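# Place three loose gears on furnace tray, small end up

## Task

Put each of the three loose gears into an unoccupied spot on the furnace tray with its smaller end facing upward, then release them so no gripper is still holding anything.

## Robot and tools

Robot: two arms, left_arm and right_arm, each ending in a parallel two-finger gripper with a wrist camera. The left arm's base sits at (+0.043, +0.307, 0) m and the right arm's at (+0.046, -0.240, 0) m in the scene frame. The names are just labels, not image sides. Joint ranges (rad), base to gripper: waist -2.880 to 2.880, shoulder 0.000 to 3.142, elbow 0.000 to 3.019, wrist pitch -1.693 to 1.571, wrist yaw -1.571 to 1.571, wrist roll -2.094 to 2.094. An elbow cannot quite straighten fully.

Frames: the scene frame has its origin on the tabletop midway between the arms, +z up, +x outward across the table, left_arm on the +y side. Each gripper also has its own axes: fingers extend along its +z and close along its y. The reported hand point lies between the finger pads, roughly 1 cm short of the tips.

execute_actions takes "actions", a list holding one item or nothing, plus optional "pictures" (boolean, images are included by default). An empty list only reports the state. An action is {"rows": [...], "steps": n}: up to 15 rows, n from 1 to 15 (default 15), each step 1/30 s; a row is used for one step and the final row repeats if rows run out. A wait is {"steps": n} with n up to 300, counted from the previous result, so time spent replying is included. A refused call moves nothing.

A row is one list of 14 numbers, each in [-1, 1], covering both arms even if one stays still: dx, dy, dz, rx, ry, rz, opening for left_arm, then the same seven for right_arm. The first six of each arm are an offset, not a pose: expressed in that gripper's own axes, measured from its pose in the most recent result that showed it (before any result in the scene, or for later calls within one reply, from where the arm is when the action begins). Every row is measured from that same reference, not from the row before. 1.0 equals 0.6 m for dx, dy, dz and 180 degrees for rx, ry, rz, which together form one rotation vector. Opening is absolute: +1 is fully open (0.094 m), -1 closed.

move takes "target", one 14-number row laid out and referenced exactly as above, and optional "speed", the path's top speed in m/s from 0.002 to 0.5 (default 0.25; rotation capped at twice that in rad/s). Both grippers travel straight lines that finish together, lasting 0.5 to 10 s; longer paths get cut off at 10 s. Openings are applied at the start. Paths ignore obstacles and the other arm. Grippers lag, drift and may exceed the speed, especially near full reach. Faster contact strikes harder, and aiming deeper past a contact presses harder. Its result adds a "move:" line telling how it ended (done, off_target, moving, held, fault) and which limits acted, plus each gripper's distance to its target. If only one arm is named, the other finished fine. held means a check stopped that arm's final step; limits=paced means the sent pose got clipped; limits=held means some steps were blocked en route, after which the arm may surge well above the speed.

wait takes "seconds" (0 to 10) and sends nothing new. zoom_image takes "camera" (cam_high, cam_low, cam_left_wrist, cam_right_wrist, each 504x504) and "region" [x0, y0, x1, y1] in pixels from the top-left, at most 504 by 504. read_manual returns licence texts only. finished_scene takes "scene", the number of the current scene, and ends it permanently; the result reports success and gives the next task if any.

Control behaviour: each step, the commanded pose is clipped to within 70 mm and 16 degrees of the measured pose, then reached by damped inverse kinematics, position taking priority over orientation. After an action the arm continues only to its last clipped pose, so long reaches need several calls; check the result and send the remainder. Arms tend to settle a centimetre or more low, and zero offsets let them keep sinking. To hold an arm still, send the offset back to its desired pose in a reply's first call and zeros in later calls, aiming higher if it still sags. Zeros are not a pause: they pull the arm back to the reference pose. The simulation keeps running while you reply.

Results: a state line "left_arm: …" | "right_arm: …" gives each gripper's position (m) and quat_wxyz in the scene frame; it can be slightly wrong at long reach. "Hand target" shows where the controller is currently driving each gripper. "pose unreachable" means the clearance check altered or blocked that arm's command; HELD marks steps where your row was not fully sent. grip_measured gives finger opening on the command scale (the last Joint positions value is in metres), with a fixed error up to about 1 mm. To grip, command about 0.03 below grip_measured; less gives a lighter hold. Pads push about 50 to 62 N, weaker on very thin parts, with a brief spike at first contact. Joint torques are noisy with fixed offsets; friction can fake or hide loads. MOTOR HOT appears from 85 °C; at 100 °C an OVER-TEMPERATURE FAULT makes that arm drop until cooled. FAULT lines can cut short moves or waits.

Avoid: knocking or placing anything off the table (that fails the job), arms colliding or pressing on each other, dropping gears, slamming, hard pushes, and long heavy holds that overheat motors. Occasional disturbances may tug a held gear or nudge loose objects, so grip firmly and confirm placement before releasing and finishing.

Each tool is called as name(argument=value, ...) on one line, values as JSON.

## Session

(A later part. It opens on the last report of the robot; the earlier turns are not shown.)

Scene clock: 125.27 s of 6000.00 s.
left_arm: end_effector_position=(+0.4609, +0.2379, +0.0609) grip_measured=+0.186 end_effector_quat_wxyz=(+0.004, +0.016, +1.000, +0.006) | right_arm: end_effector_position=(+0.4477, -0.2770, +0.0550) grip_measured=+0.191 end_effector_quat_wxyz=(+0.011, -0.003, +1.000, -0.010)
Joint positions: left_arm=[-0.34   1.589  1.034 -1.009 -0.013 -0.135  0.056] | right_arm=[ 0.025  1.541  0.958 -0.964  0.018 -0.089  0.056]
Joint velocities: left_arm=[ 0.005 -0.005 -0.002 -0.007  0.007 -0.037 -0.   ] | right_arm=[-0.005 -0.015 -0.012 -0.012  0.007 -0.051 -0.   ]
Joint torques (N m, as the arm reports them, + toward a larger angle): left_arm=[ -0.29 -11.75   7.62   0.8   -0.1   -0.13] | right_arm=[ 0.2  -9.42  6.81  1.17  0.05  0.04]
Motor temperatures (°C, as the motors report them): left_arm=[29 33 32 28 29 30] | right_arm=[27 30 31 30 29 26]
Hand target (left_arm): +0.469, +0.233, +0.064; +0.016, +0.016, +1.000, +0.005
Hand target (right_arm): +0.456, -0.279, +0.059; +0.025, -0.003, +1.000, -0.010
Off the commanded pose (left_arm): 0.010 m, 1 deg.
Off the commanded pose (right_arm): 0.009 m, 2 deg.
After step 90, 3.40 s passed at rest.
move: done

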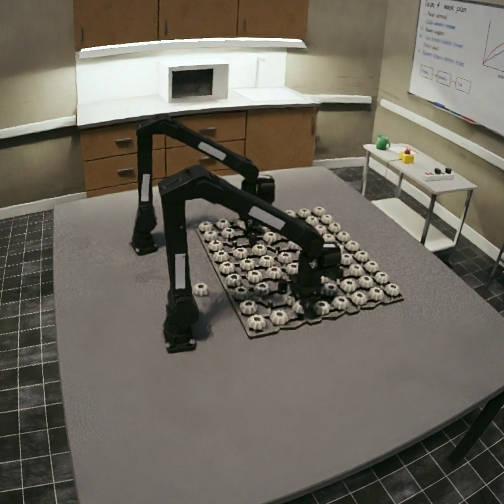

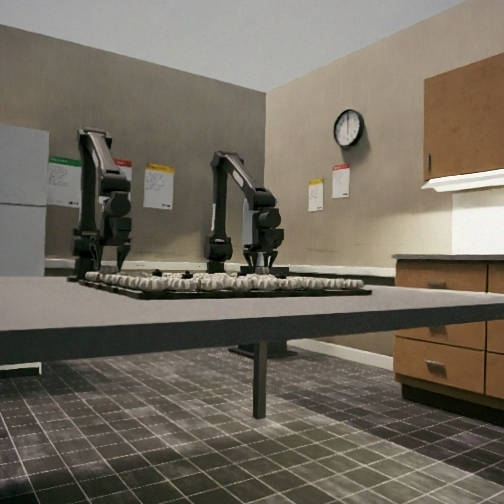

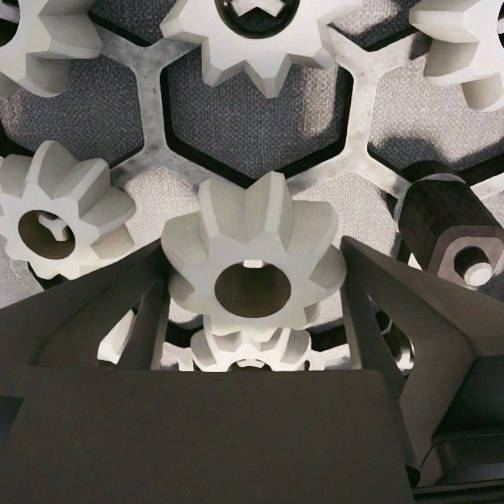

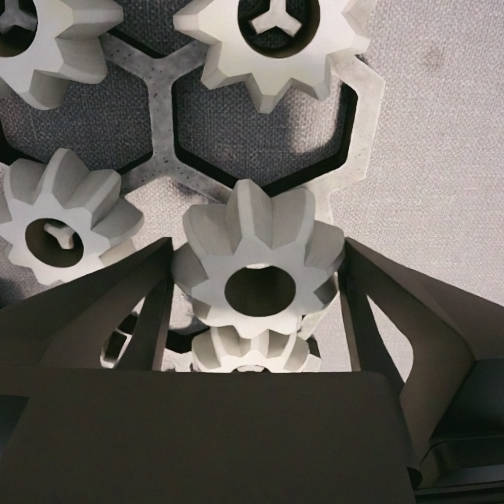

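execute_actions(actions=[{"rows": [[-0.016,-0.008,-0.004,0,-0.0076,0,0.15,-0.014,-0.003,-0.005,0,-0.009,0,0.15],[-0.018,-0.008,-0.003,0,-0.0076,0,0.15,-0.014,-0.003,-0.003,0,-0.009,0,0.15],[-0.02,-0.008,-0.002,0,-0.0076,0,0.15,-0.014,-0.003,-0.001,0,-0.009,0,0.15],[-0.02,-0.008,-0.001,0,-0.0076,0,0.15,-0.014,-0.003,0.001,0,-0.009,0,0.15],[-0.02,-0.008,0.0,0,-0.0076,0,0.15,-0.014,-0.003,0.003,0,-0.009,0,0.15],[-0.02,-0.008,0.001,0,-0.0076,0,0.15,-0.014,-0.003,0.005,0,-0.009,0,0.15],[-0.02,-0.008,0.002,0,-0.0076,0,0.15,-0.014,-0.003,0.007,0,-0.009,0,0.15],[-0.02,-0.008,0.003,0,-0.0076,0,0.15,-0.014,-0.003,0.009,0,-0.009,0,0.15],[-0.02,-0.008,0.004,0,-0.0076,0,0.15,-0.014,-0.003,0.011,0,-0.009,0,0.15],[-0.02,-0.008,0.005,0,-0.0076,0,0.15,-0.014,-0.003,0.013,0,-0.009,0,0.15],[-0.02,-0.008,0.006,0,-0.0076,0,0.15,-0.014,-0.003,0.015,0,-0.009,0,0.15],[-0.02,-0.008,0.007,0,-0.0076,0,0.15,-0.014,-0.003,0.017,0,-0.009,0,0.15],[-0.02,-0.008,0.008,0,-0.0076,0,0.15,-0.014,-0.003,0.018,0,-0.009,0,0.15]], "steps": 15}], pictures=false)

wait(seconds=0.5)

Scene clock: 134.13 s of 6000.00 s.
left_arm: end_effector_position=(+0.4638, +0.2374, +0.0531) grip_measured=+0.186 end_effector_quat_wxyz=(+0.003, +0.016, +1.000, +0.006) | right_arm: end_effector_position=(+0.4524, -0.2771, +0.0481) grip_measured=+0.191 end_effector_quat_wxyz=(+0.019, -0.003, +1.000, -0.010)
Joint positions: left_arm=[-0.34   1.609  1.034 -0.992 -0.013 -0.135  0.056] | right_arm=[ 0.025  1.555  0.952 -0.93   0.016 -0.089  0.056]
Joint velocities: left_arm=[-0.015 -0.005 -0.012  0.012 -0.11   0.037  0.   ] | right_arm=[ 0.015 -0.005 -0.007  0.032 -0.066  0.007 -0.001]
Joint torques (N m, as the arm reports them, + toward a larger angle): left_arm=[ -0.21 -11.7    7.65   0.82  -0.11  -0.09] | right_arm=[ 0.28 -8.85  5.93  1.47  0.05  0.03]
Motor temperatures (°C, as the motors report them): left_arm=[29 33 32 28 29 30] | right_arm=[27 30 31 30 29 26]
Hand target (left_arm): +0.473, +0.233, +0.056; +0.016, +0.016, +1.000, +0.006
Hand target (right_arm): +0.456, -0.279, +0.045; +0.025, -0.003, +1.000, -0.010
Off the commanded pose (left_arm): 0.011 m, 1 deg.
Off the commanded pose (right_arm): 0.006 m, 1 deg.
Steps of this call (steps 1 to 90: nothing new was sent; then 5.37 s passed at rest; steps 91 to 105: all 15 steps of this action). Readings (end_effector_position):
91: left_arm (+0.4609, +0.2379, +0.0609) | right_arm (+0.4477, -0.2770, +0.0548)
92: left_arm (+0.4608, +0.2379, +0.0607) | right_arm (+0.4480, -0.2770, +0.0548)
94: left_arm (+0.4610, +0.2379, +0.0598) | right_arm (+0.4490, -0.2771, +0.0541)
98: left_arm (+0.4618, +0.2377, +0.0564) | right_arm (+0.4514, -0.2773, +0.0509)
105: the state above

Scene clock: 134.63 s of 6000.00 s.
left_arm: end_effector_position=(+0.4640, +0.2374, +0.0531) grip_measured=+0.186 end_effector_quat_wxyz=(+0.004, +0.016, +1.000, +0.006) | right_arm: end_effector_position=(+0.4526, -0.2771, +0.0481) grip_measured=+0.191 end_effector_quat_wxyz=(+0.019, -0.003, +1.000, -0.010)
Joint positions: left_arm=[-0.34   1.609  1.034 -0.991 -0.013 -0.135  0.056] | right_arm=[ 0.025  1.555  0.952 -0.929  0.016 -0.089  0.056]
Joint velocities: left_arm=[-0.005 -0.015  0.007 -0.007  0.022 -0.051 -0.001] | right_arm=[-0.005 -0.005 -0.007 -0.007  0.051 -0.022 -0.   ]
Joint torques (N m, as the arm reports them, + toward a larger angle): left_arm=[ -0.2  -11.69   7.73   0.76  -0.11  -0.09] | right_arm=[ 0.92 -8.39  6.18  1.63  0.08  0.03]
Motor temperatures (°C, as the motors report them): left_arm=[29 33 32 28 29 30] | right_arm=[27 30 31 30 29 26]
Hand target (left_arm): +0.473, +0.233, +0.056; +0.016, +0.016, +1.000, +0.006
Hand target (right_arm): +0.456, -0.279, +0.045; +0.025, -0.003, +1.000, -0.010
Off the commanded pose (left_arm): 0.010 m, 1 deg.
Off the commanded pose (right_arm): 0.006 m, 1 deg.
Steps of this call (steps 1 to 15: nothing new was sent). Readings (end_effector_position):
1: left_arm (+0.4639, +0.2374, +0.0531) | right_arm (+0.4525, -0.2771, +0.0481)
2: left_arm (+0.4640, +0.2374, +0.0531) | right_arm (+0.4526, -0.2771, +0.0481)
4: left_arm (+0.4640, +0.2374, +0.0531) | right_arm (+0.4526, -0.2771, +0.0481)
8: left_arm (+0.4640, +0.2374, +0.0531) | right_arm (+0.4526, -0.2771, +0.0481)
15: the state above

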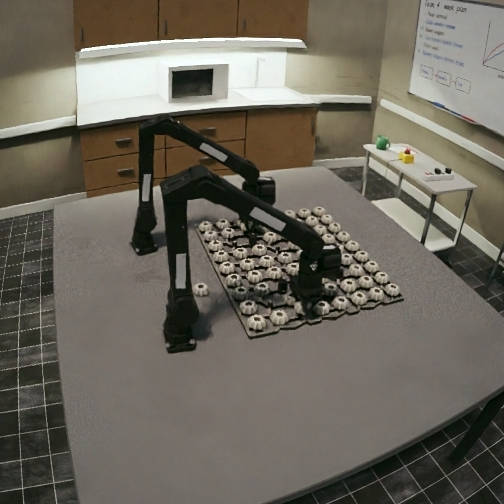

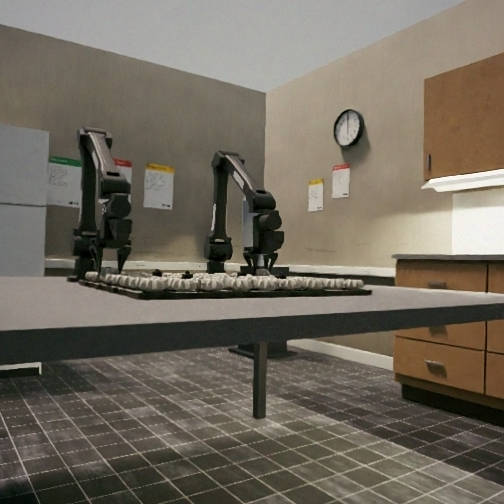

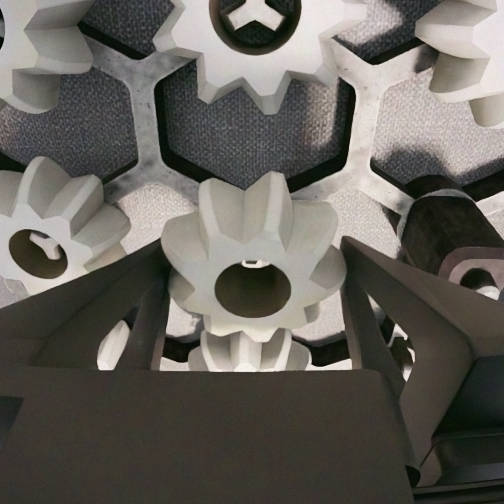

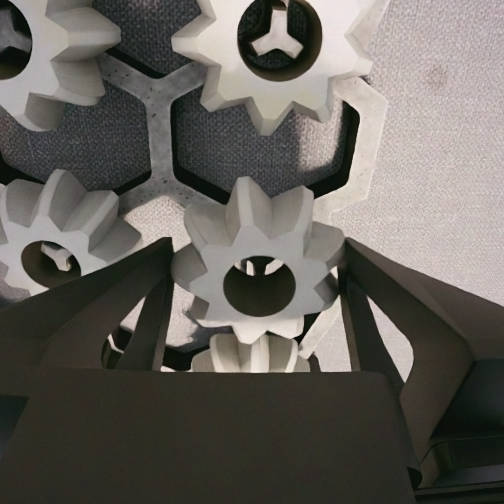

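execute_actions(actions=[{"rows": [[-0.015,-0.007,-0.005,0,-0.0076,0,0.15,-0.004,-0.002,0.003,0,0,0,0.15],[-0.015,-0.007,-0.005,0,-0.0076,0,0.15,-0.002,-0.002,0.003,0,0,0,0.15],[-0.015,-0.007,-0.005,0,-0.0076,0,0.15,0.0,-0.002,0.003,0,0,0,0.15],[-0.015,-0.007,-0.005,0,-0.0076,0,0.15,0.002,-0.002,0.003,0,0,0,0.15],[-0.015,-0.007,-0.005,0,-0.0076,0,0.15,0.004,-0.002,0.003,0,0,0,0.15],[-0.015,-0.007,-0.005,0,-0.0076,0,0.15,0.006,-0.002,0.003,0,0,0,0.15]], "steps": 15}])

Scene clock: 138.93 s of 6000.00 s.
left_arm: end_effector_position=(+0.4640, +0.2374, +0.0531) grip_measured=+0.186 end_effector_quat_wxyz=(+0.004, +0.016, +1.000, +0.006) | right_arm: end_effector_position=(+0.4446, -0.2765, +0.0425) grip_measured=+0.191 end_effector_quat_wxyz=(+0.010, -0.003, +1.000, -0.009)
Joint positions: left_arm=[-0.34   1.609  1.034 -0.991 -0.013 -0.135  0.056] | right_arm=[ 0.025  1.555  0.935 -0.929  0.016 -0.089  0.056]
Joint velocities: left_arm=[-0.005 -0.005 -0.012  0.007  0.007  0.022 -0.001] | right_arm=[-0.005 -0.005  0.002 -0.002 -0.11  -0.022  0.002]
Joint torques (N m, as the arm reports them, + toward a larger angle): left_arm=[ -0.21 -11.74   7.71   0.74  -0.11  -0.09] | right_arm=[  1.02 -10.13   6.23   0.75   0.11   0.02]
Motor temperatures (°C, as the motors report them): left_arm=[29 33 32 28 29 30] | right_arm=[27 30 31 30 29 26]
Hand target (left_arm): +0.473, +0.233, +0.056; +0.016, +0.016, +1.000, +0.006
Hand target (right_arm): +0.449, -0.278, +0.046; +0.019, -0.003, +1.000, -0.010
Off the commanded pose (left_arm): 0.010 m, 1 deg.
Off the commanded pose (right_arm): 0.006 m, 1 deg.
Steps of this call (steps 1 to 90: nothing new was sent; then 0.80 s passed at rest; steps 91 to 105: all 15 steps of this action). Readings (end_effector_position):
91: left_arm (+0.4640, +0.2374, +0.0531) | right_arm (+0.4526, -0.2771, +0.0481)
92: left_arm (+0.4640, +0.2374, +0.0531) | right_arm (+0.4526, -0.2771, +0.0481)
94: left_arm (+0.4640, +0.2374, +0.0531) | right_arm (+0.4526, -0.2771, +0.0481)
98: left_arm (+0.4640, +0.2374, +0.0531) | right_arm (+0.4505, -0.2769, +0.0466)
105: the state above

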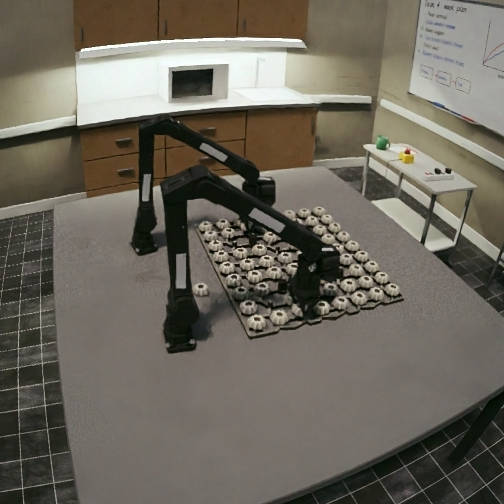

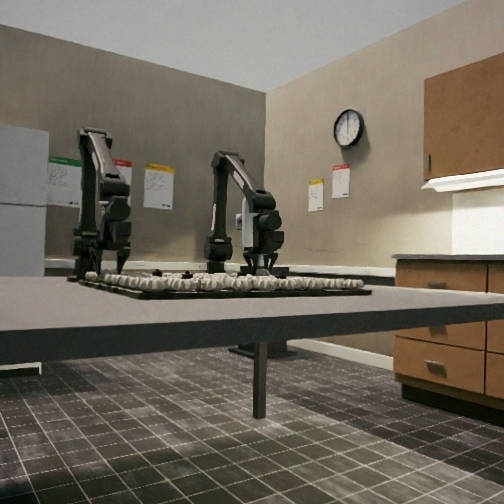

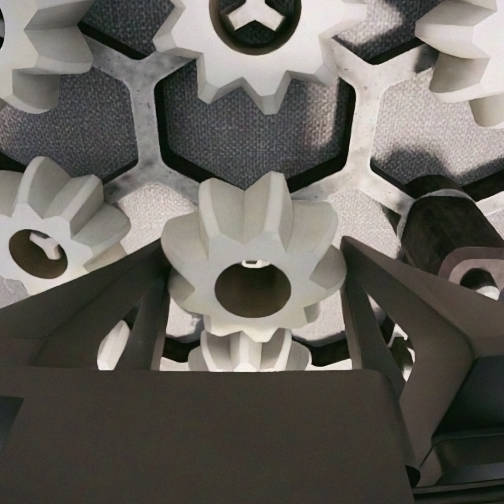

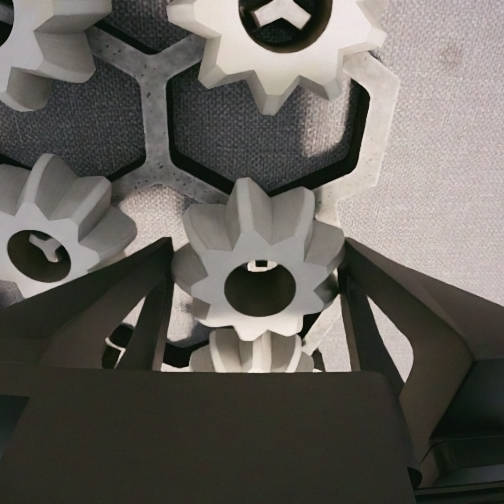

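execute_actions(actions=[{"rows": [[-0.013,-0.007,-0.005,0,-0.0076,0,0.15,-0.009,-0.0025,-0.005,0,-0.006,0,0.15],[-0.011,-0.007,-0.004,0,-0.0076,0,0.15,-0.010,-0.0025,-0.003,0,-0.006,0,0.15],[-0.009,-0.007,-0.003,0,-0.0076,0,0.15,-0.011,-0.0025,-0.001,0,-0.006,0,0.15],[-0.008,-0.007,-0.0015,0,-0.0076,0,0.15,-0.011,-0.0025,0.001,0,-0.006,0,0.15],[-0.008,-0.007,0.0,0,-0.0076,0,0.15,-0.011,-0.0025,0.003,0,-0.006,0,0.15],[-0.008,-0.007,0.0015,0,-0.0076,0,0.15,-0.011,-0.0025,0.005,0,-0.006,0,0.15],[-0.008,-0.007,0.003,0,-0.0076,0,0.15,-0.011,-0.0025,0.007,0,-0.006,0,0.15],[-0.008,-0.007,0.0045,0,-0.0076,0,0.15,-0.011,-0.0025,0.009,0,-0.006,0,0.15],[-0.008,-0.007,0.006,0,-0.0076,0,0.15,-0.011,-0.0025,0.011,0,-0.006,0,0.15],[-0.008,-0.007,0.0075,0,-0.0076,0,0.15,-0.011,-0.0025,0.013,0,-0.006,0,0.15],[-0.008,-0.007,0.009,0,-0.0076,0,0.15,-0.011,-0.0025,0.015,0,-0.006,0,0.15],[-0.008,-0.007,0.0105,0,-0.0076,0,0.15,-0.011,-0.0025,0.017,0,-0.006,0,0.15],[-0.008,-0.007,0.012,0,-0.0076,0,0.15,-0.011,-0.0025,0.019,0,-0.006,0,0.15]], "steps": 15}], pictures=false)

wait(seconds=0.4)

Scene clock: 150.27 s of 6000.00 s.
left_arm: end_effector_position=(+0.4661, +0.2372, +0.0515) grip_measured=+0.186 end_effector_quat_wxyz=(+0.010, +0.016, +1.000, +0.006) | right_arm: end_effector_position=(+0.4458, -0.2767, +0.0307) grip_measured=+0.191 end_effector_quat_wxyz=(+0.008, -0.003, +1.000, -0.009)
Joint positions: left_arm=[-0.34   1.609  1.03  -0.973 -0.014 -0.135  0.056] | right_arm=[ 0.025  1.58   0.927 -0.899  0.017 -0.089  0.056]
Joint velocities: left_arm=[-0.015 -0.015 -0.007  0.017 -0.037 -0.022 -0.   ] | right_arm=[-0.005 -0.005 -0.002 -0.002 -0.022  0.007  0.001]
Joint torques (N m, as the arm reports them, + toward a larger angle): left_arm=[ -0.22 -11.03   6.58   1.17  -0.11  -0.1 ] | right_arm=[ 0.89 -9.9   5.9   1.46  0.02  0.05]
Motor temperatures (°C, as the motors report them): left_arm=[29 33 31 28 29 30] | right_arm=[27 30 31 30 29 26]
Hand target (left_arm): +0.469, +0.233, +0.046; +0.016, +0.016, +1.000, +0.006
Hand target (right_arm): +0.451, -0.278, +0.031; +0.019, -0.003, +1.000, -0.009
Off the commanded pose (left_arm): 0.007 m, 1 deg.
Off the commanded pose (right_arm): 0.006 m, 1 deg.
Steps of this call (steps 1 to 90: nothing new was sent; then 7.83 s passed at rest; steps 91 to 105: all 15 steps of this action). Readings (end_effector_position):
91: left_arm (+0.4640, +0.2374, +0.0531) | right_arm (+0.4446, -0.2765, +0.0425)
92: left_arm (+0.4641, +0.2373, +0.0531) | right_arm (+0.4446, -0.2765, +0.0425)
94: left_arm (+0.4647, +0.2372, +0.0531) | right_arm (+0.4448, -0.2765, +0.0419)
98: left_arm (+0.4655, +0.2371, +0.0522) | right_arm (+0.4462, -0.2767, +0.0385)
105: the state above

Scene clock: 150.67 s of 6000.00 s.
left_arm: end_effector_position=(+0.4662, +0.2372, +0.0515) grip_measured=+0.186 end_effector_quat_wxyz=(+0.011, +0.016, +1.000, +0.005) | right_arm: end_effector_position=(+0.4458, -0.2767, +0.0307) grip_measured=+0.191 end_effector_quat_wxyz=(+0.008, -0.003, +1.000, -0.009)
Joint positions: left_arm=[-0.34   1.609  1.03  -0.972 -0.014 -0.135  0.056] | right_arm=[ 0.025  1.58   0.927 -0.899  0.017 -0.089  0.056]
Joint velocities: left_arm=[-0.015 -0.005 -0.007 -0.007  0.007 -0.022 -0.001] | right_arm=[-0.005 -0.015  0.012  0.002  0.022  0.022  0.   ]
Joint torques (N m, as the arm reports them, + toward a larger angle): left_arm=[ -0.29 -11.3    6.46   1.19  -0.08  -0.1 ] | right_arm=[ 0.51 -9.24  6.02  1.5   0.04  0.05]
Motor temperatures (°C, as the motors report them): left_arm=[29 33 31 28 29 30] | right_arm=[27 30 31 30 29 26]
Hand target (left_arm): +0.469, +0.233, +0.046; +0.016, +0.016, +1.000, +0.006
Hand target (right_arm): +0.451, -0.278, +0.031; +0.019, -0.003, +1.000, -0.009
Off the commanded pose (left_arm): 0.007 m, 1 deg.
Off the commanded pose (right_arm): 0.006 m, 1 deg.
Steps of this call (steps 1 to 12: nothing new was sent). Readings (end_effector_position):
1: left_arm (+0.4662, +0.2372, +0.0515) | right_arm (+0.4458, -0.2767, +0.0307)
2: left_arm (+0.4662, +0.2372, +0.0515) | right_arm (+0.4458, -0.2767, +0.0307)
4: left_arm (+0.4662, +0.2372, +0.0515) | right_arm (+0.4458, -0.2767, +0.0307)
8: left_arm (+0.4662, +0.2372, +0.0515) | right_arm (+0.4458, -0.2767, +0.0307)
12: the state above

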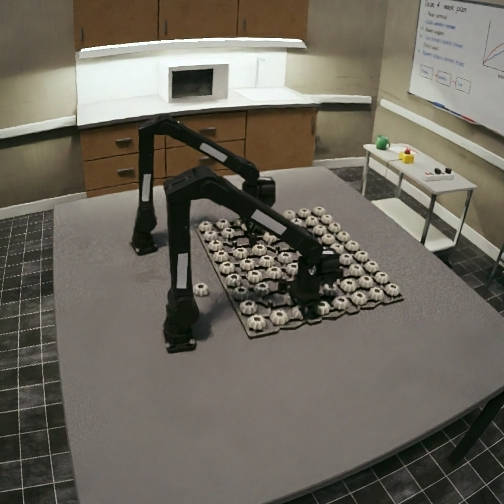

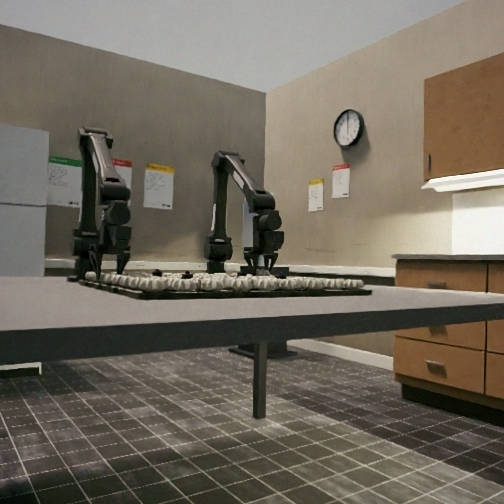

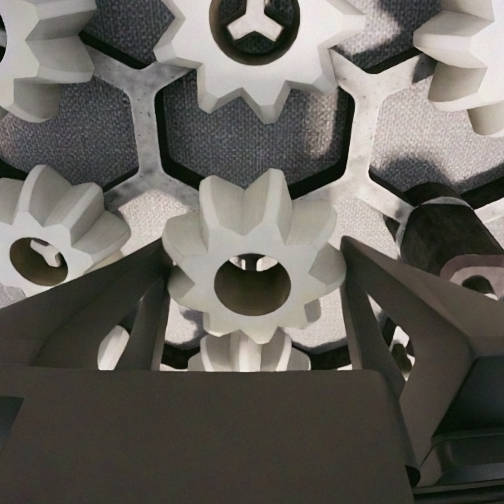

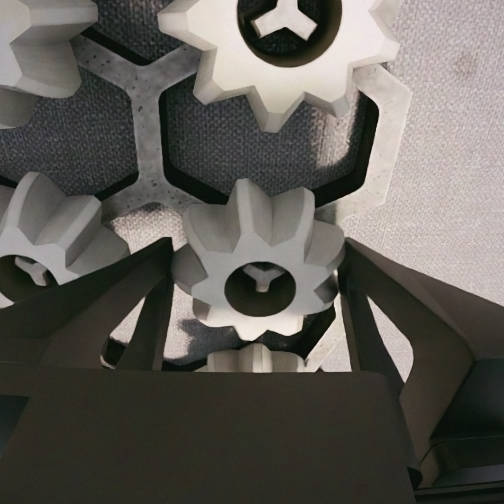

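execute_actions(actions=[{"rows": [[-0.003,-0.007,0.007,0,0,0,0.15,0,0,0,0,0,0,0.45],[-0.001,-0.007,0.007,0,0,0,0.15,0,0,0,0,0,0,0.45],[0.001,-0.007,0.006,0,0,0,0.15,0,0,0,0,0,0,0.45],[0.003,-0.007,0.006,0,0,0,0.15,0,0,0,0,0,0,0.45],[0.005,-0.007,0.006,0,0,0,0.15,0,0,0,0,0,0,0.45]], "steps": 15}])

Scene clock: 153.93 s of 6000.00 s.
left_arm: end_effector_position=(+0.4661, +0.2372, +0.0514) grip_measured=+0.186 end_effector_quat_wxyz=(+0.010, +0.016, +1.000, +0.006) | right_arm: end_effector_position=(+0.4458, -0.2768, +0.0307) grip_measured=+0.449 end_effector_quat_wxyz=(+0.008, -0.003, +1.000, -0.009)
Joint positions: left_arm=[-0.34   1.609  1.029 -0.972 -0.014 -0.136  0.056] | right_arm=[ 0.025  1.58   0.927 -0.899  0.017 -0.089  0.068]
Joint velocities: left_arm=[-0.005 -0.005  0.002  0.007 -0.022 -0.051  0.   ] | right_arm=[ 0.005  0.005 -0.017  0.002  0.022 -0.007 -0.   ]
Joint torques (N m, as the arm reports them, + toward a larger angle): left_arm=[ -0.4  -12.13   6.09   0.7   -0.01  -0.11] | right_arm=[ 0.18 -9.35  5.91  0.68  0.08  0.09]
Motor temperatures (°C, as the motors report them): left_arm=[29 33 31 28 29 30] | right_arm=[27 30 31 30 29 26]
Hand target (left_arm): +0.463, +0.233, +0.048; +0.011, +0.016, +1.000, +0.005
Hand target (right_arm): +0.446, -0.277, +0.031; +0.008, -0.003, +1.000, -0.009
Off the commanded pose (left_arm): 0.006 m, 0 deg.
Off the commanded pose (right_arm): 0.000 m, 0 deg.
Steps of this call (steps 1 to 83: nothing new was sent; steps 84 to 98: all 15 steps of this action). Readings (end_effector_position):
84: left_arm (+0.4662, +0.2372, +0.0515) | right_arm (+0.4458, -0.2768, +0.0307)
85: left_arm (+0.4662, +0.2372, +0.0515) | right_arm (+0.4458, -0.2768, +0.0307)
87: left_arm (+0.4662, +0.2372, +0.0515) | right_arm (+0.4458, -0.2768, +0.0307)
91: left_arm (+0.4661, +0.2372, +0.0514) | right_arm (+0.4458, -0.2768, +0.0307)
98: the state above

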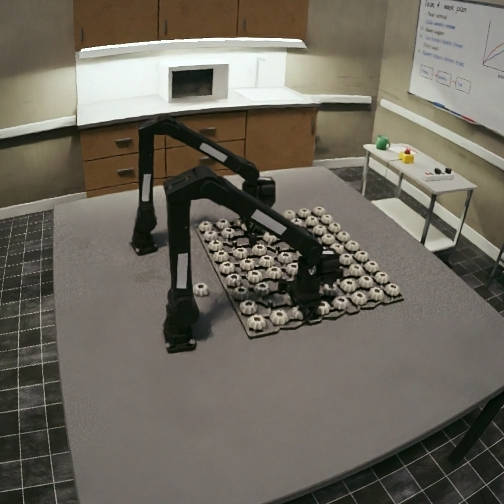

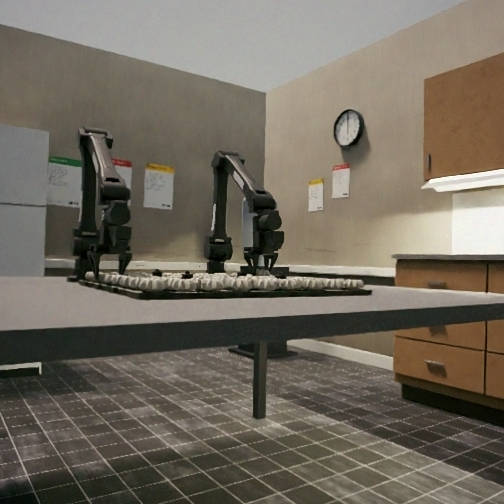

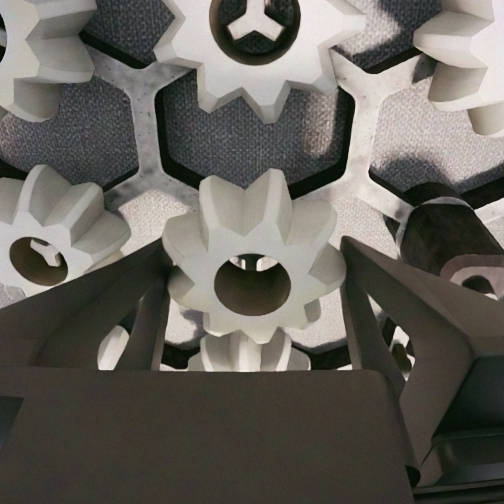

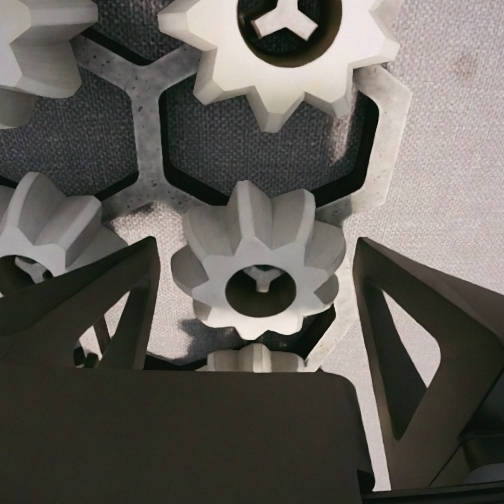

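execute_actions(actions=[{"rows": [[0.006,-0.007,0.005,0,0,0,0.15,-0.004,0,-0.01,0,0,0,0.45],[0.007,-0.007,0.005,0,0,0,0.15,-0.008,0,-0.02,0,0,0,0.45],[0.008,-0.007,0.004,0,0,0,0.15,-0.012,0,-0.03,0,0,0,0.45],[0.009,-0.007,0.004,0,0,0,0.15,-0.016,0,-0.04,0,0,0,0.45],[0.010,-0.007,0.004,0,0,0,0.15,-0.02,0,-0.05,0,0,0,0.45],[0.011,-0.007,0.004,0,0,0,0.15,-0.024,0,-0.06,0,0,0,0.45],[0.012,-0.007,0.004,0,0,0,0.15,-0.028,0,-0.07,0,0,0,0.45],[0.012,-0.007,0.004,0,0,0,0.15,-0.03,0,-0.08,0,0,0,0.45],[0.012,-0.007,0.004,0,0,0,0.15,-0.03,0,-0.09,0,0,0,0.45],[0.012,-0.007,0.004,0,0,0,0.15,-0.03,0,-0.10,0,0,0,0.45],[0.012,-0.007,0.004,0,0,0,0.15,-0.03,0,-0.11,0,0,0,0.45],[0.012,-0.007,0.004,0,0,0,0.15,-0.03,0,-0.12,0,0,0,0.45],[0.012,-0.007,0.004,0,0,0,0.15,-0.03,0,-0.13,0,0,0,0.45],[0.012,-0.007,0.004,0,0,0,0.15,-0.03,0,-0.14,0,0,0,0.45],[0.012,-0.007,0.004,0,0,0,0.15,-0.03,0,-0.15,0,0,0,0.45]], "steps": 15}], pictures=false)

wait(seconds=0.4)

Scene clock: 162.00 s of 6000.00 s.
left_arm: end_effector_position=(+0.4565, +0.2381, +0.0444) grip_measured=+0.186 end_effector_quat_wxyz=(+0.002, +0.016, +1.000, +0.008) | right_arm: end_effector_position=(+0.4374, -0.2761, +0.0779) grip_measured=+0.449 end_effector_quat_wxyz=(-0.026, -0.003, +1.000, -0.006)
Joint positions: left_arm=[-0.342  1.608  1.006 -0.968 -0.016 -0.139  0.056] | right_arm=[ 0.025  1.527  1.011 -1.105  0.017 -0.089  0.068]
Joint velocities: left_arm=[ 0.005 -0.015 -0.007 -0.007  0.022 -0.022 -0.   ] | right_arm=[-0.005 -0.308  0.344 -0.486 -0.022 -0.022  0.001]
Joint torques (N m, as the arm reports them, + toward a larger angle): left_arm=[ -0.38 -12.81   6.82   0.46   0.03  -0.07] | right_arm=[  1.39 -10.52  10.23   0.23   0.1    0.2 ]
Motor temperatures (°C, as the motors report them): left_arm=[29 33 31 28 29 30] | right_arm=[27 30 31 30 29 26]
Hand target (left_arm): +0.459, +0.233, +0.049; +0.010, +0.016, +1.000, +0.005
Hand target (right_arm): +0.461, -0.274, +0.119; +0.010, -0.003, +1.000, -0.009
Off the commanded pose (left_arm): 0.007 m, 1 deg.
Off the commanded pose (right_arm): 0.050 m, 4 deg.
Steps of this call (steps 1 to 90: nothing new was sent; then 4.57 s passed at rest; steps 91 to 105: all 15 steps of this action). Readings (end_effector_position):
91: left_arm (+0.4661, +0.2372, +0.0514) | right_arm (+0.4456, -0.2767, +0.0307)
92: left_arm (+0.4661, +0.2372, +0.0514) | right_arm (+0.4445, -0.2766, +0.0307)
94: left_arm (+0.4657, +0.2373, +0.0511) | right_arm (+0.4392, -0.2762, +0.0307)
98: left_arm (+0.4621, +0.2372, +0.0490) | right_arm (+0.4288, -0.2753, +0.0356)
105: the state above

Scene clock: 162.40 s of 6000.00 s.
left_arm: end_effector_position=(+0.4565, +0.2381, +0.0444) grip_measured=+0.186 end_effector_quat_wxyz=(+0.002, +0.016, +1.000, +0.008) | right_arm: end_effector_position=(+0.4452, -0.2767, +0.1027) grip_measured=+0.449 end_effector_quat_wxyz=(-0.008, -0.003, +1.000, -0.008)
Joint positions: left_arm=[-0.342  1.608  1.006 -0.968 -0.016 -0.139  0.056] | right_arm=[ 0.025  1.491  1.045 -1.138  0.017 -0.089  0.068]
Joint velocities: left_arm=[ 0.015 -0.005 -0.002 -0.007 -0.051 -0.066 -0.001] | right_arm=[ 0.015  0.005 -0.007 -0.022 -0.051  0.081  0.001]
Joint torques (N m, as the arm reports them, + toward a larger angle): left_arm=[ -0.26 -12.62   6.73   0.5    0.03  -0.11] | right_arm=[ 1.69 -8.9   9.72  0.05  0.07  0.21]
Motor temperatures (°C, as the motors report them): left_arm=[29 33 31 28 29 30] | right_arm=[27 30 31 30 29 26]
Hand target (left_arm): +0.459, +0.233, +0.049; +0.010, +0.016, +1.000, +0.005
Hand target (right_arm): +0.461, -0.274, +0.119; +0.010, -0.003, +1.000, -0.009
Off the commanded pose (left_arm): 0.007 m, 1 deg.
Off the commanded pose (right_arm): 0.025 m, 2 deg.
Steps of this call (steps 1 to 12: nothing new was sent). Readings (end_effector_position):
1: left_arm (+0.4565, +0.2381, +0.0444) | right_arm (+0.4393, -0.2762, +0.0850)
2: left_arm (+0.4565, +0.2381, +0.0444) | right_arm (+0.4414, -0.2764, +0.0912)
4: left_arm (+0.4565, +0.2381, +0.0444) | right_arm (+0.4451, -0.2767, +0.1000)
8: left_arm (+0.4565, +0.2381, +0.0444) | right_arm (+0.4455, -0.2767, +0.1027)
12: the state above

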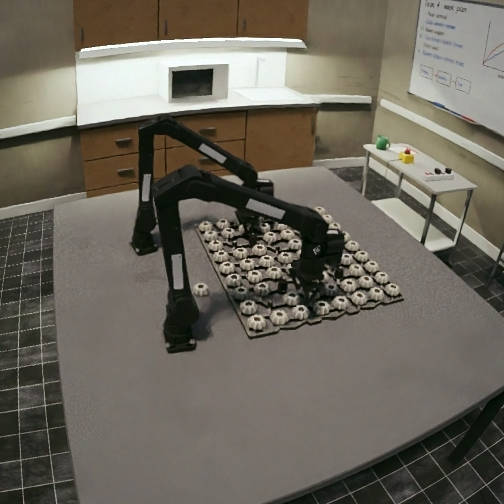

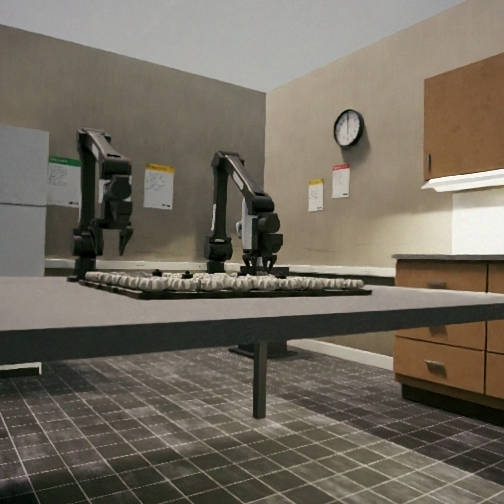

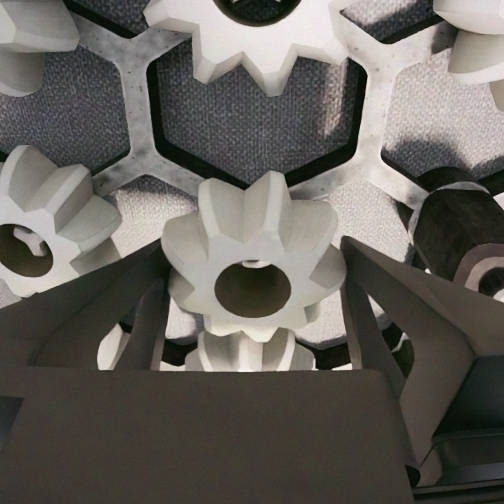

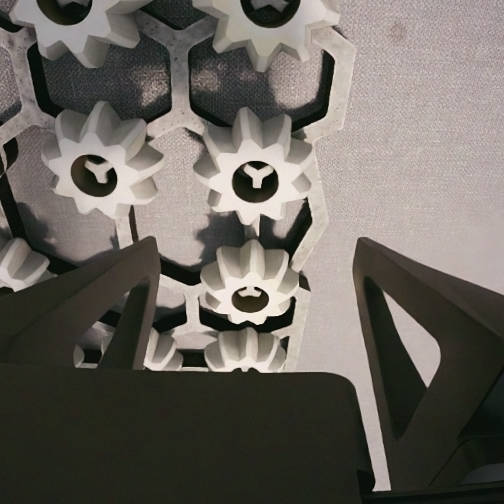

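execute_actions(actions=[{"rows": [[-0.006,-0.007,-0.007,0,-0.005,0,0.15,0,0,-0.03,0,0,0,1],[-0.008,-0.007,-0.005,0,-0.005,0,0.15,0,0,-0.03,0,0,0,1],[-0.010,-0.007,-0.003,0,-0.005,0,0.15,0,0,-0.03,0,0,0,1],[-0.011,-0.007,-0.001,0,-0.005,0,0.15,0,0,-0.03,0,0,0,1],[-0.011,-0.007,0.001,0,-0.005,0,0.15,0,0,-0.03,0,0,0,1],[-0.011,-0.007,0.003,0,-0.005,0,0.15,0,0,-0.03,0,0,0,1],[-0.011,-0.007,0.005,0,-0.005,0,0.15,0,0,-0.03,0,0,0,1],[-0.011,-0.007,0.007,0,-0.005,0,0.15,0,0,-0.03,0,0,0,1],[-0.011,-0.007,0.009,0,-0.005,0,0.15,0,0,-0.03,0,0,0,1],[-0.011,-0.007,0.011,0,-0.005,0,0.15,0,0,-0.03,0,0,0,1],[-0.011,-0.007,0.013,0,-0.005,0,0.15,0,0,-0.03,0,0,0,1],[-0.011,-0.007,0.015,0,-0.005,0,0.15,0,0,-0.03,0,0,0,1],[-0.011,-0.007,0.017,0,-0.005,0,0.15,0,0,-0.03,0,0,0,1],[-0.011,-0.007,0.019,0,-0.005,0,0.15,0,0,-0.03,0,0,0,1]], "steps": 15}], pictures=false)

wait(seconds=0.4)

Scene clock: 168.77 s of 6000.00 s.
left_arm: end_effector_position=(+0.4607, +0.2375, +0.0359) grip_measured=+0.186 end_effector_quat_wxyz=(+0.005, +0.016, +1.000, +0.008) | right_arm: end_effector_position=(+0.4365, -0.2760, +0.1032) grip_measured=+1.000 end_effector_quat_wxyz=(-0.025, -0.003, +1.000, -0.006)
Joint positions: left_arm=[-0.342  1.627  1.004 -0.94  -0.016 -0.139  0.056] | right_arm=[ 0.025  1.491  1.045 -1.174  0.017 -0.089  0.094]
Joint velocities: left_arm=[-0.005  0.063 -0.027  0.056  0.037  0.037  0.   ] | right_arm=[ 0.015 -0.005 -0.007 -0.002 -0.051  0.037  0.   ]
Joint torques (N m, as the arm reports them, + toward a larger angle): left_arm=[  0.21 -11.63   6.66   0.56  -0.06  -0.09] | right_arm=[  1.81 -10.08   8.52   0.     0.12   0.12]
Motor temperatures (°C, as the motors report them): left_arm=[29 33 31 28 29 30] | right_arm=[27 30 31 30 29 26]
Hand target (left_arm): +0.463, +0.234, +0.033; +0.009, +0.016, +1.000, +0.008
Hand target (right_arm): +0.445, -0.276, +0.120; -0.007, -0.003, +1.000, -0.008
Off the commanded pose (left_arm): 0.005 m, 1 deg.
Off the commanded pose (right_arm): 0.020 m, 2 deg.
Steps of this call (steps 1 to 90: nothing new was sent; then 2.87 s passed at rest; steps 91 to 105: all 15 steps of this action). Readings (end_effector_position):
91: left_arm (+0.4565, +0.2382, +0.0444) | right_arm (+0.4439, -0.2766, +0.1027)
92: left_arm (+0.4566, +0.2382, +0.0444) | right_arm (+0.4415, -0.2764, +0.1027)
94: left_arm (+0.4567, +0.2382, +0.0444) | right_arm (+0.4379, -0.2761, +0.1030)
98: left_arm (+0.4577, +0.2381, +0.0432) | right_arm (+0.4366, -0.2760, +0.1032)
105: the state above

Scene clock: 169.17 s of 6000.00 s.
left_arm: end_effector_position=(+0.4593, +0.2376, +0.0330) grip_measured=+0.186 end_effector_quat_wxyz=(+0.002, +0.016, +1.000, +0.008) | right_arm: end_effector_position=(+0.4365, -0.2760, +0.1032) grip_measured=+1.000 end_effector_quat_wxyz=(-0.025, -0.003, +1.000, -0.006)
Joint positions: left_arm=[-0.342  1.632  1.001 -0.937 -0.016 -0.139  0.056] | right_arm=[ 0.025  1.491  1.045 -1.174  0.017 -0.089  0.094]
Joint velocities: left_arm=[-0.034  0.005  0.002 -0.007  0.066  0.022  0.   ] | right_arm=[-0.005 -0.005 -0.022 -0.002 -0.022 -0.007  0.   ]
Joint torques (N m, as the arm reports them, + toward a larger angle): left_arm=[ -0.16 -12.24   6.72   0.75  -0.06  -0.09] | right_arm=[  1.18 -10.65   8.31   0.06   0.1    0.14]
Motor temperatures (°C, as the motors report them): left_arm=[29 33 31 28 29 30] | right_arm=[27 30 31 30 29 26]
Hand target (left_arm): +0.463, +0.234, +0.033; +0.009, +0.016, +1.000, +0.008
Hand target (right_arm): +0.445, -0.276, +0.120; -0.007, -0.003, +1.000, -0.008
Off the commanded pose (left_arm): 0.005 m, 1 deg.
Off the commanded pose (right_arm): 0.020 m, 2 deg.
Steps of this call (steps 1 to 12: nothing new was sent). Readings (end_effector_position):
1: left_arm (+0.4604, +0.2376, +0.0348) | right_arm (+0.4365, -0.2760, +0.1032)
2: left_arm (+0.4599, +0.2377, +0.0338) | right_arm (+0.4365, -0.2760, +0.1032)
4: left_arm (+0.4593, +0.2376, +0.0330) | right_arm (+0.4365, -0.2760, +0.1032)
8: left_arm (+0.4593, +0.2376, +0.0330) | right_arm (+0.4365, -0.2760, +0.1032)
12: the state above

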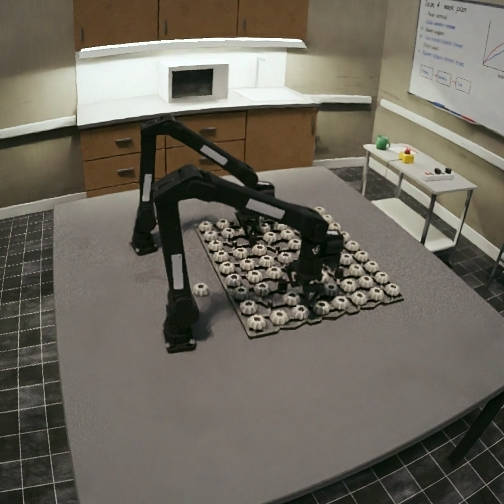

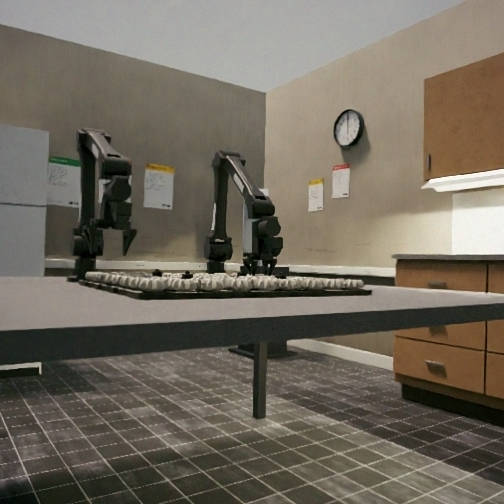

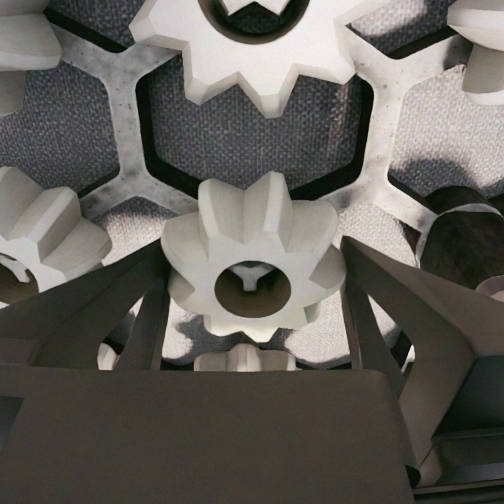

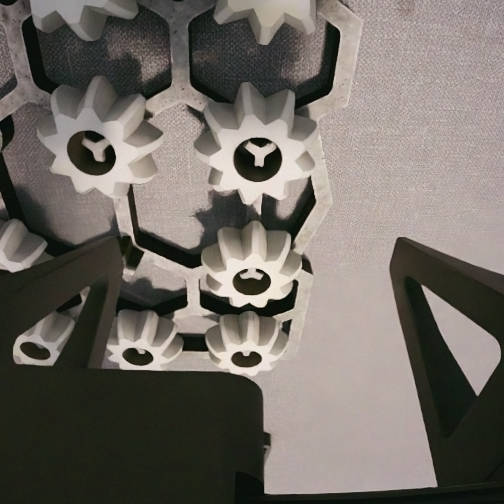

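move(target=[0,0,0,0,0,0,0.45, 0.437,0.393,-0.05,-0.004,-0.0236,0,1], speed=0.25)

Scene clock: 174.77 s of 6000.00 s.
left_arm: end_effector_position=(+0.4593, +0.2376, +0.0330) grip_measured=+0.448 end_effector_quat_wxyz=(+0.002, +0.016, +1.000, +0.008) | right_arm: end_effector_position=(+0.1699, -0.0422, +0.1378) grip_measured=+1.000 end_effector_quat_wxyz=(+0.004, -0.011, +1.000, -0.001)
Joint positions: left_arm=[-0.342  1.632  1.001 -0.937 -0.016 -0.139  0.068] | right_arm=[ 1.129  0.969  0.711 -1.31   0.008  0.999  0.094]
Joint velocities: left_arm=[-0.024 -0.005 -0.007 -0.012 -0.022 -0.066 -0.002] | right_arm=[ 0.024 -0.015  0.007  0.002  0.022 -0.037  0.   ]
Joint torques (N m, as the arm reports them, + toward a larger angle): left_arm=[  0.41 -12.02   6.51   0.26   0.    -0.02] | right_arm=[ 0.87 -2.37  7.89  0.05  0.31  0.2 ]
Motor temperatures (°C, as the motors report them): left_arm=[29 33 31 28 29 30] | right_arm=[27 30 31 30 29 26]
Hand target (left_arm): +0.459, +0.238, +0.033; +0.002, +0.016, +1.000, +0.008
Hand target (right_arm): +0.171, -0.042, +0.142; +0.005, -0.004, +1.000, -0.002
Off the commanded pose (left_arm): 0.000 m, 0 deg.
Off the commanded pose (right_arm): 0.007 m, 1 deg.
After step 90, 0.47 s passed at rest.
move: done

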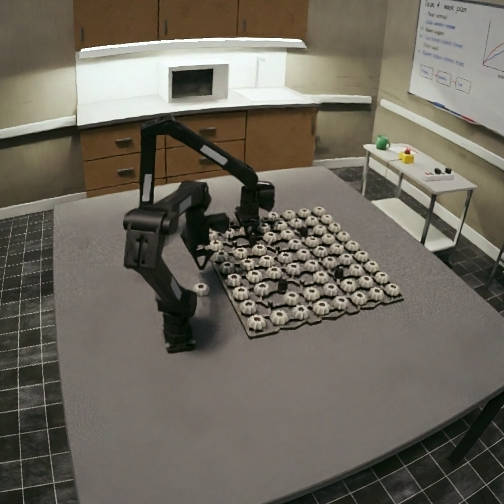

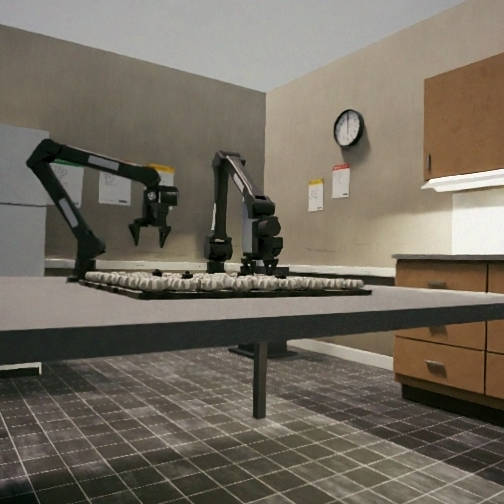

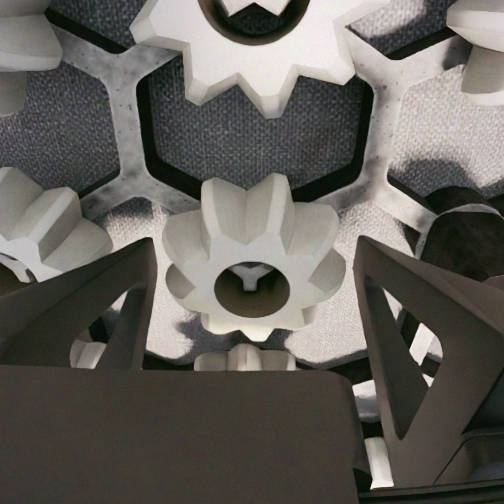

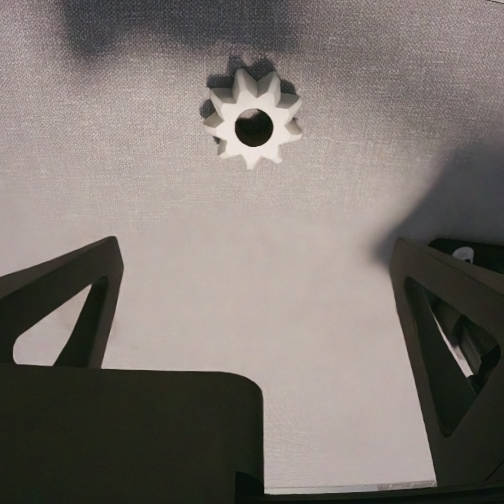

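move(target=[-0.035,0,-0.17,0,0,0,0.45, -0.01,0,0.147,0,0,0,1], speed=0.1)

Scene clock: 179.63 s of 6000.00 s.
left_arm: end_effector_position=(+0.4609, +0.2373, +0.1114) grip_measured=+0.448 end_effector_quat_wxyz=(-0.024, +0.016, +1.000, +0.012) | right_arm: end_effector_position=(+0.1736, -0.0448, +0.0517) grip_measured=+1.000 end_effector_quat_wxyz=(+0.002, -0.010, +1.000, -0.005)
Joint positions: left_arm=[-0.342  1.56   1.148 -1.21  -0.016 -0.139  0.068] | right_arm=[ 1.109  1.098  0.544 -1.022  0.008  0.981  0.094]
Joint velocities: left_arm=[-0.005  0.005 -0.012 -0.017 -0.037 -0.051 -0.002] | right_arm=[ 0.005  0.005 -0.012 -0.007 -0.066 -0.037  0.   ]
Joint torques (N m, as the arm reports them, + toward a larger angle): left_arm=[  0.47 -12.92  10.73  -0.24  -0.01  -0.01] | right_arm=[-0.2  -2.82  5.93  1.14  0.23 -0.01]
Motor temperatures (°C, as the motors report them): left_arm=[29 33 31 28 29 30] | right_arm=[27 30 31 30 29 26]
Hand target (left_arm): +0.478, +0.235, +0.135; +0.002, +0.016, +1.000, +0.008
Hand target (right_arm): +0.177, -0.044, +0.050; +0.004, -0.011, +1.000, -0.001
Off the commanded pose (left_arm): 0.030 m, 3 deg.
Off the commanded pose (right_arm): 0.004 m, 1 deg.
After step 90, 0.43 s passed at rest.
move: off_target (left_arm)

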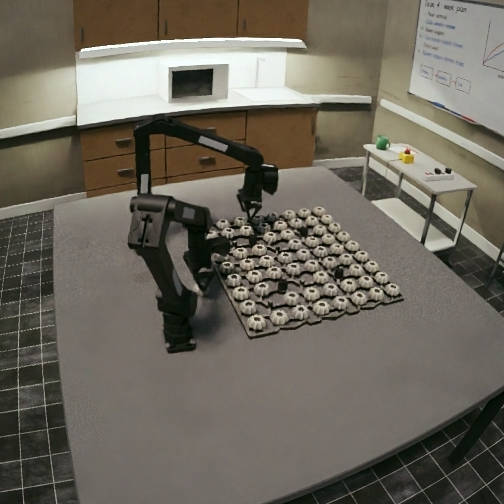

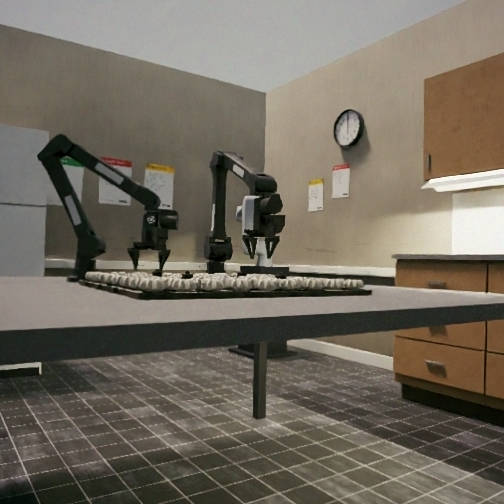

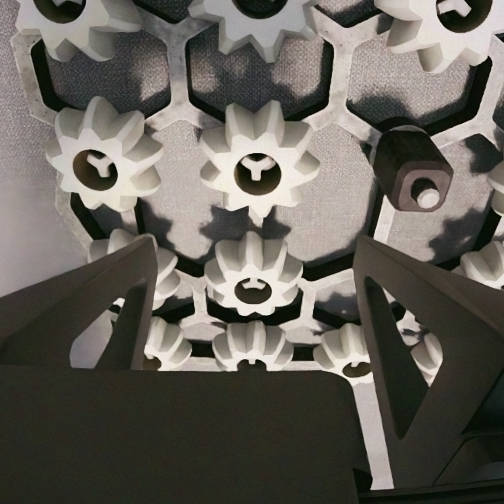

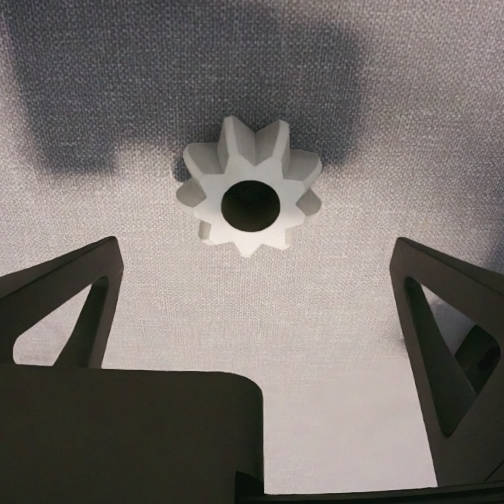

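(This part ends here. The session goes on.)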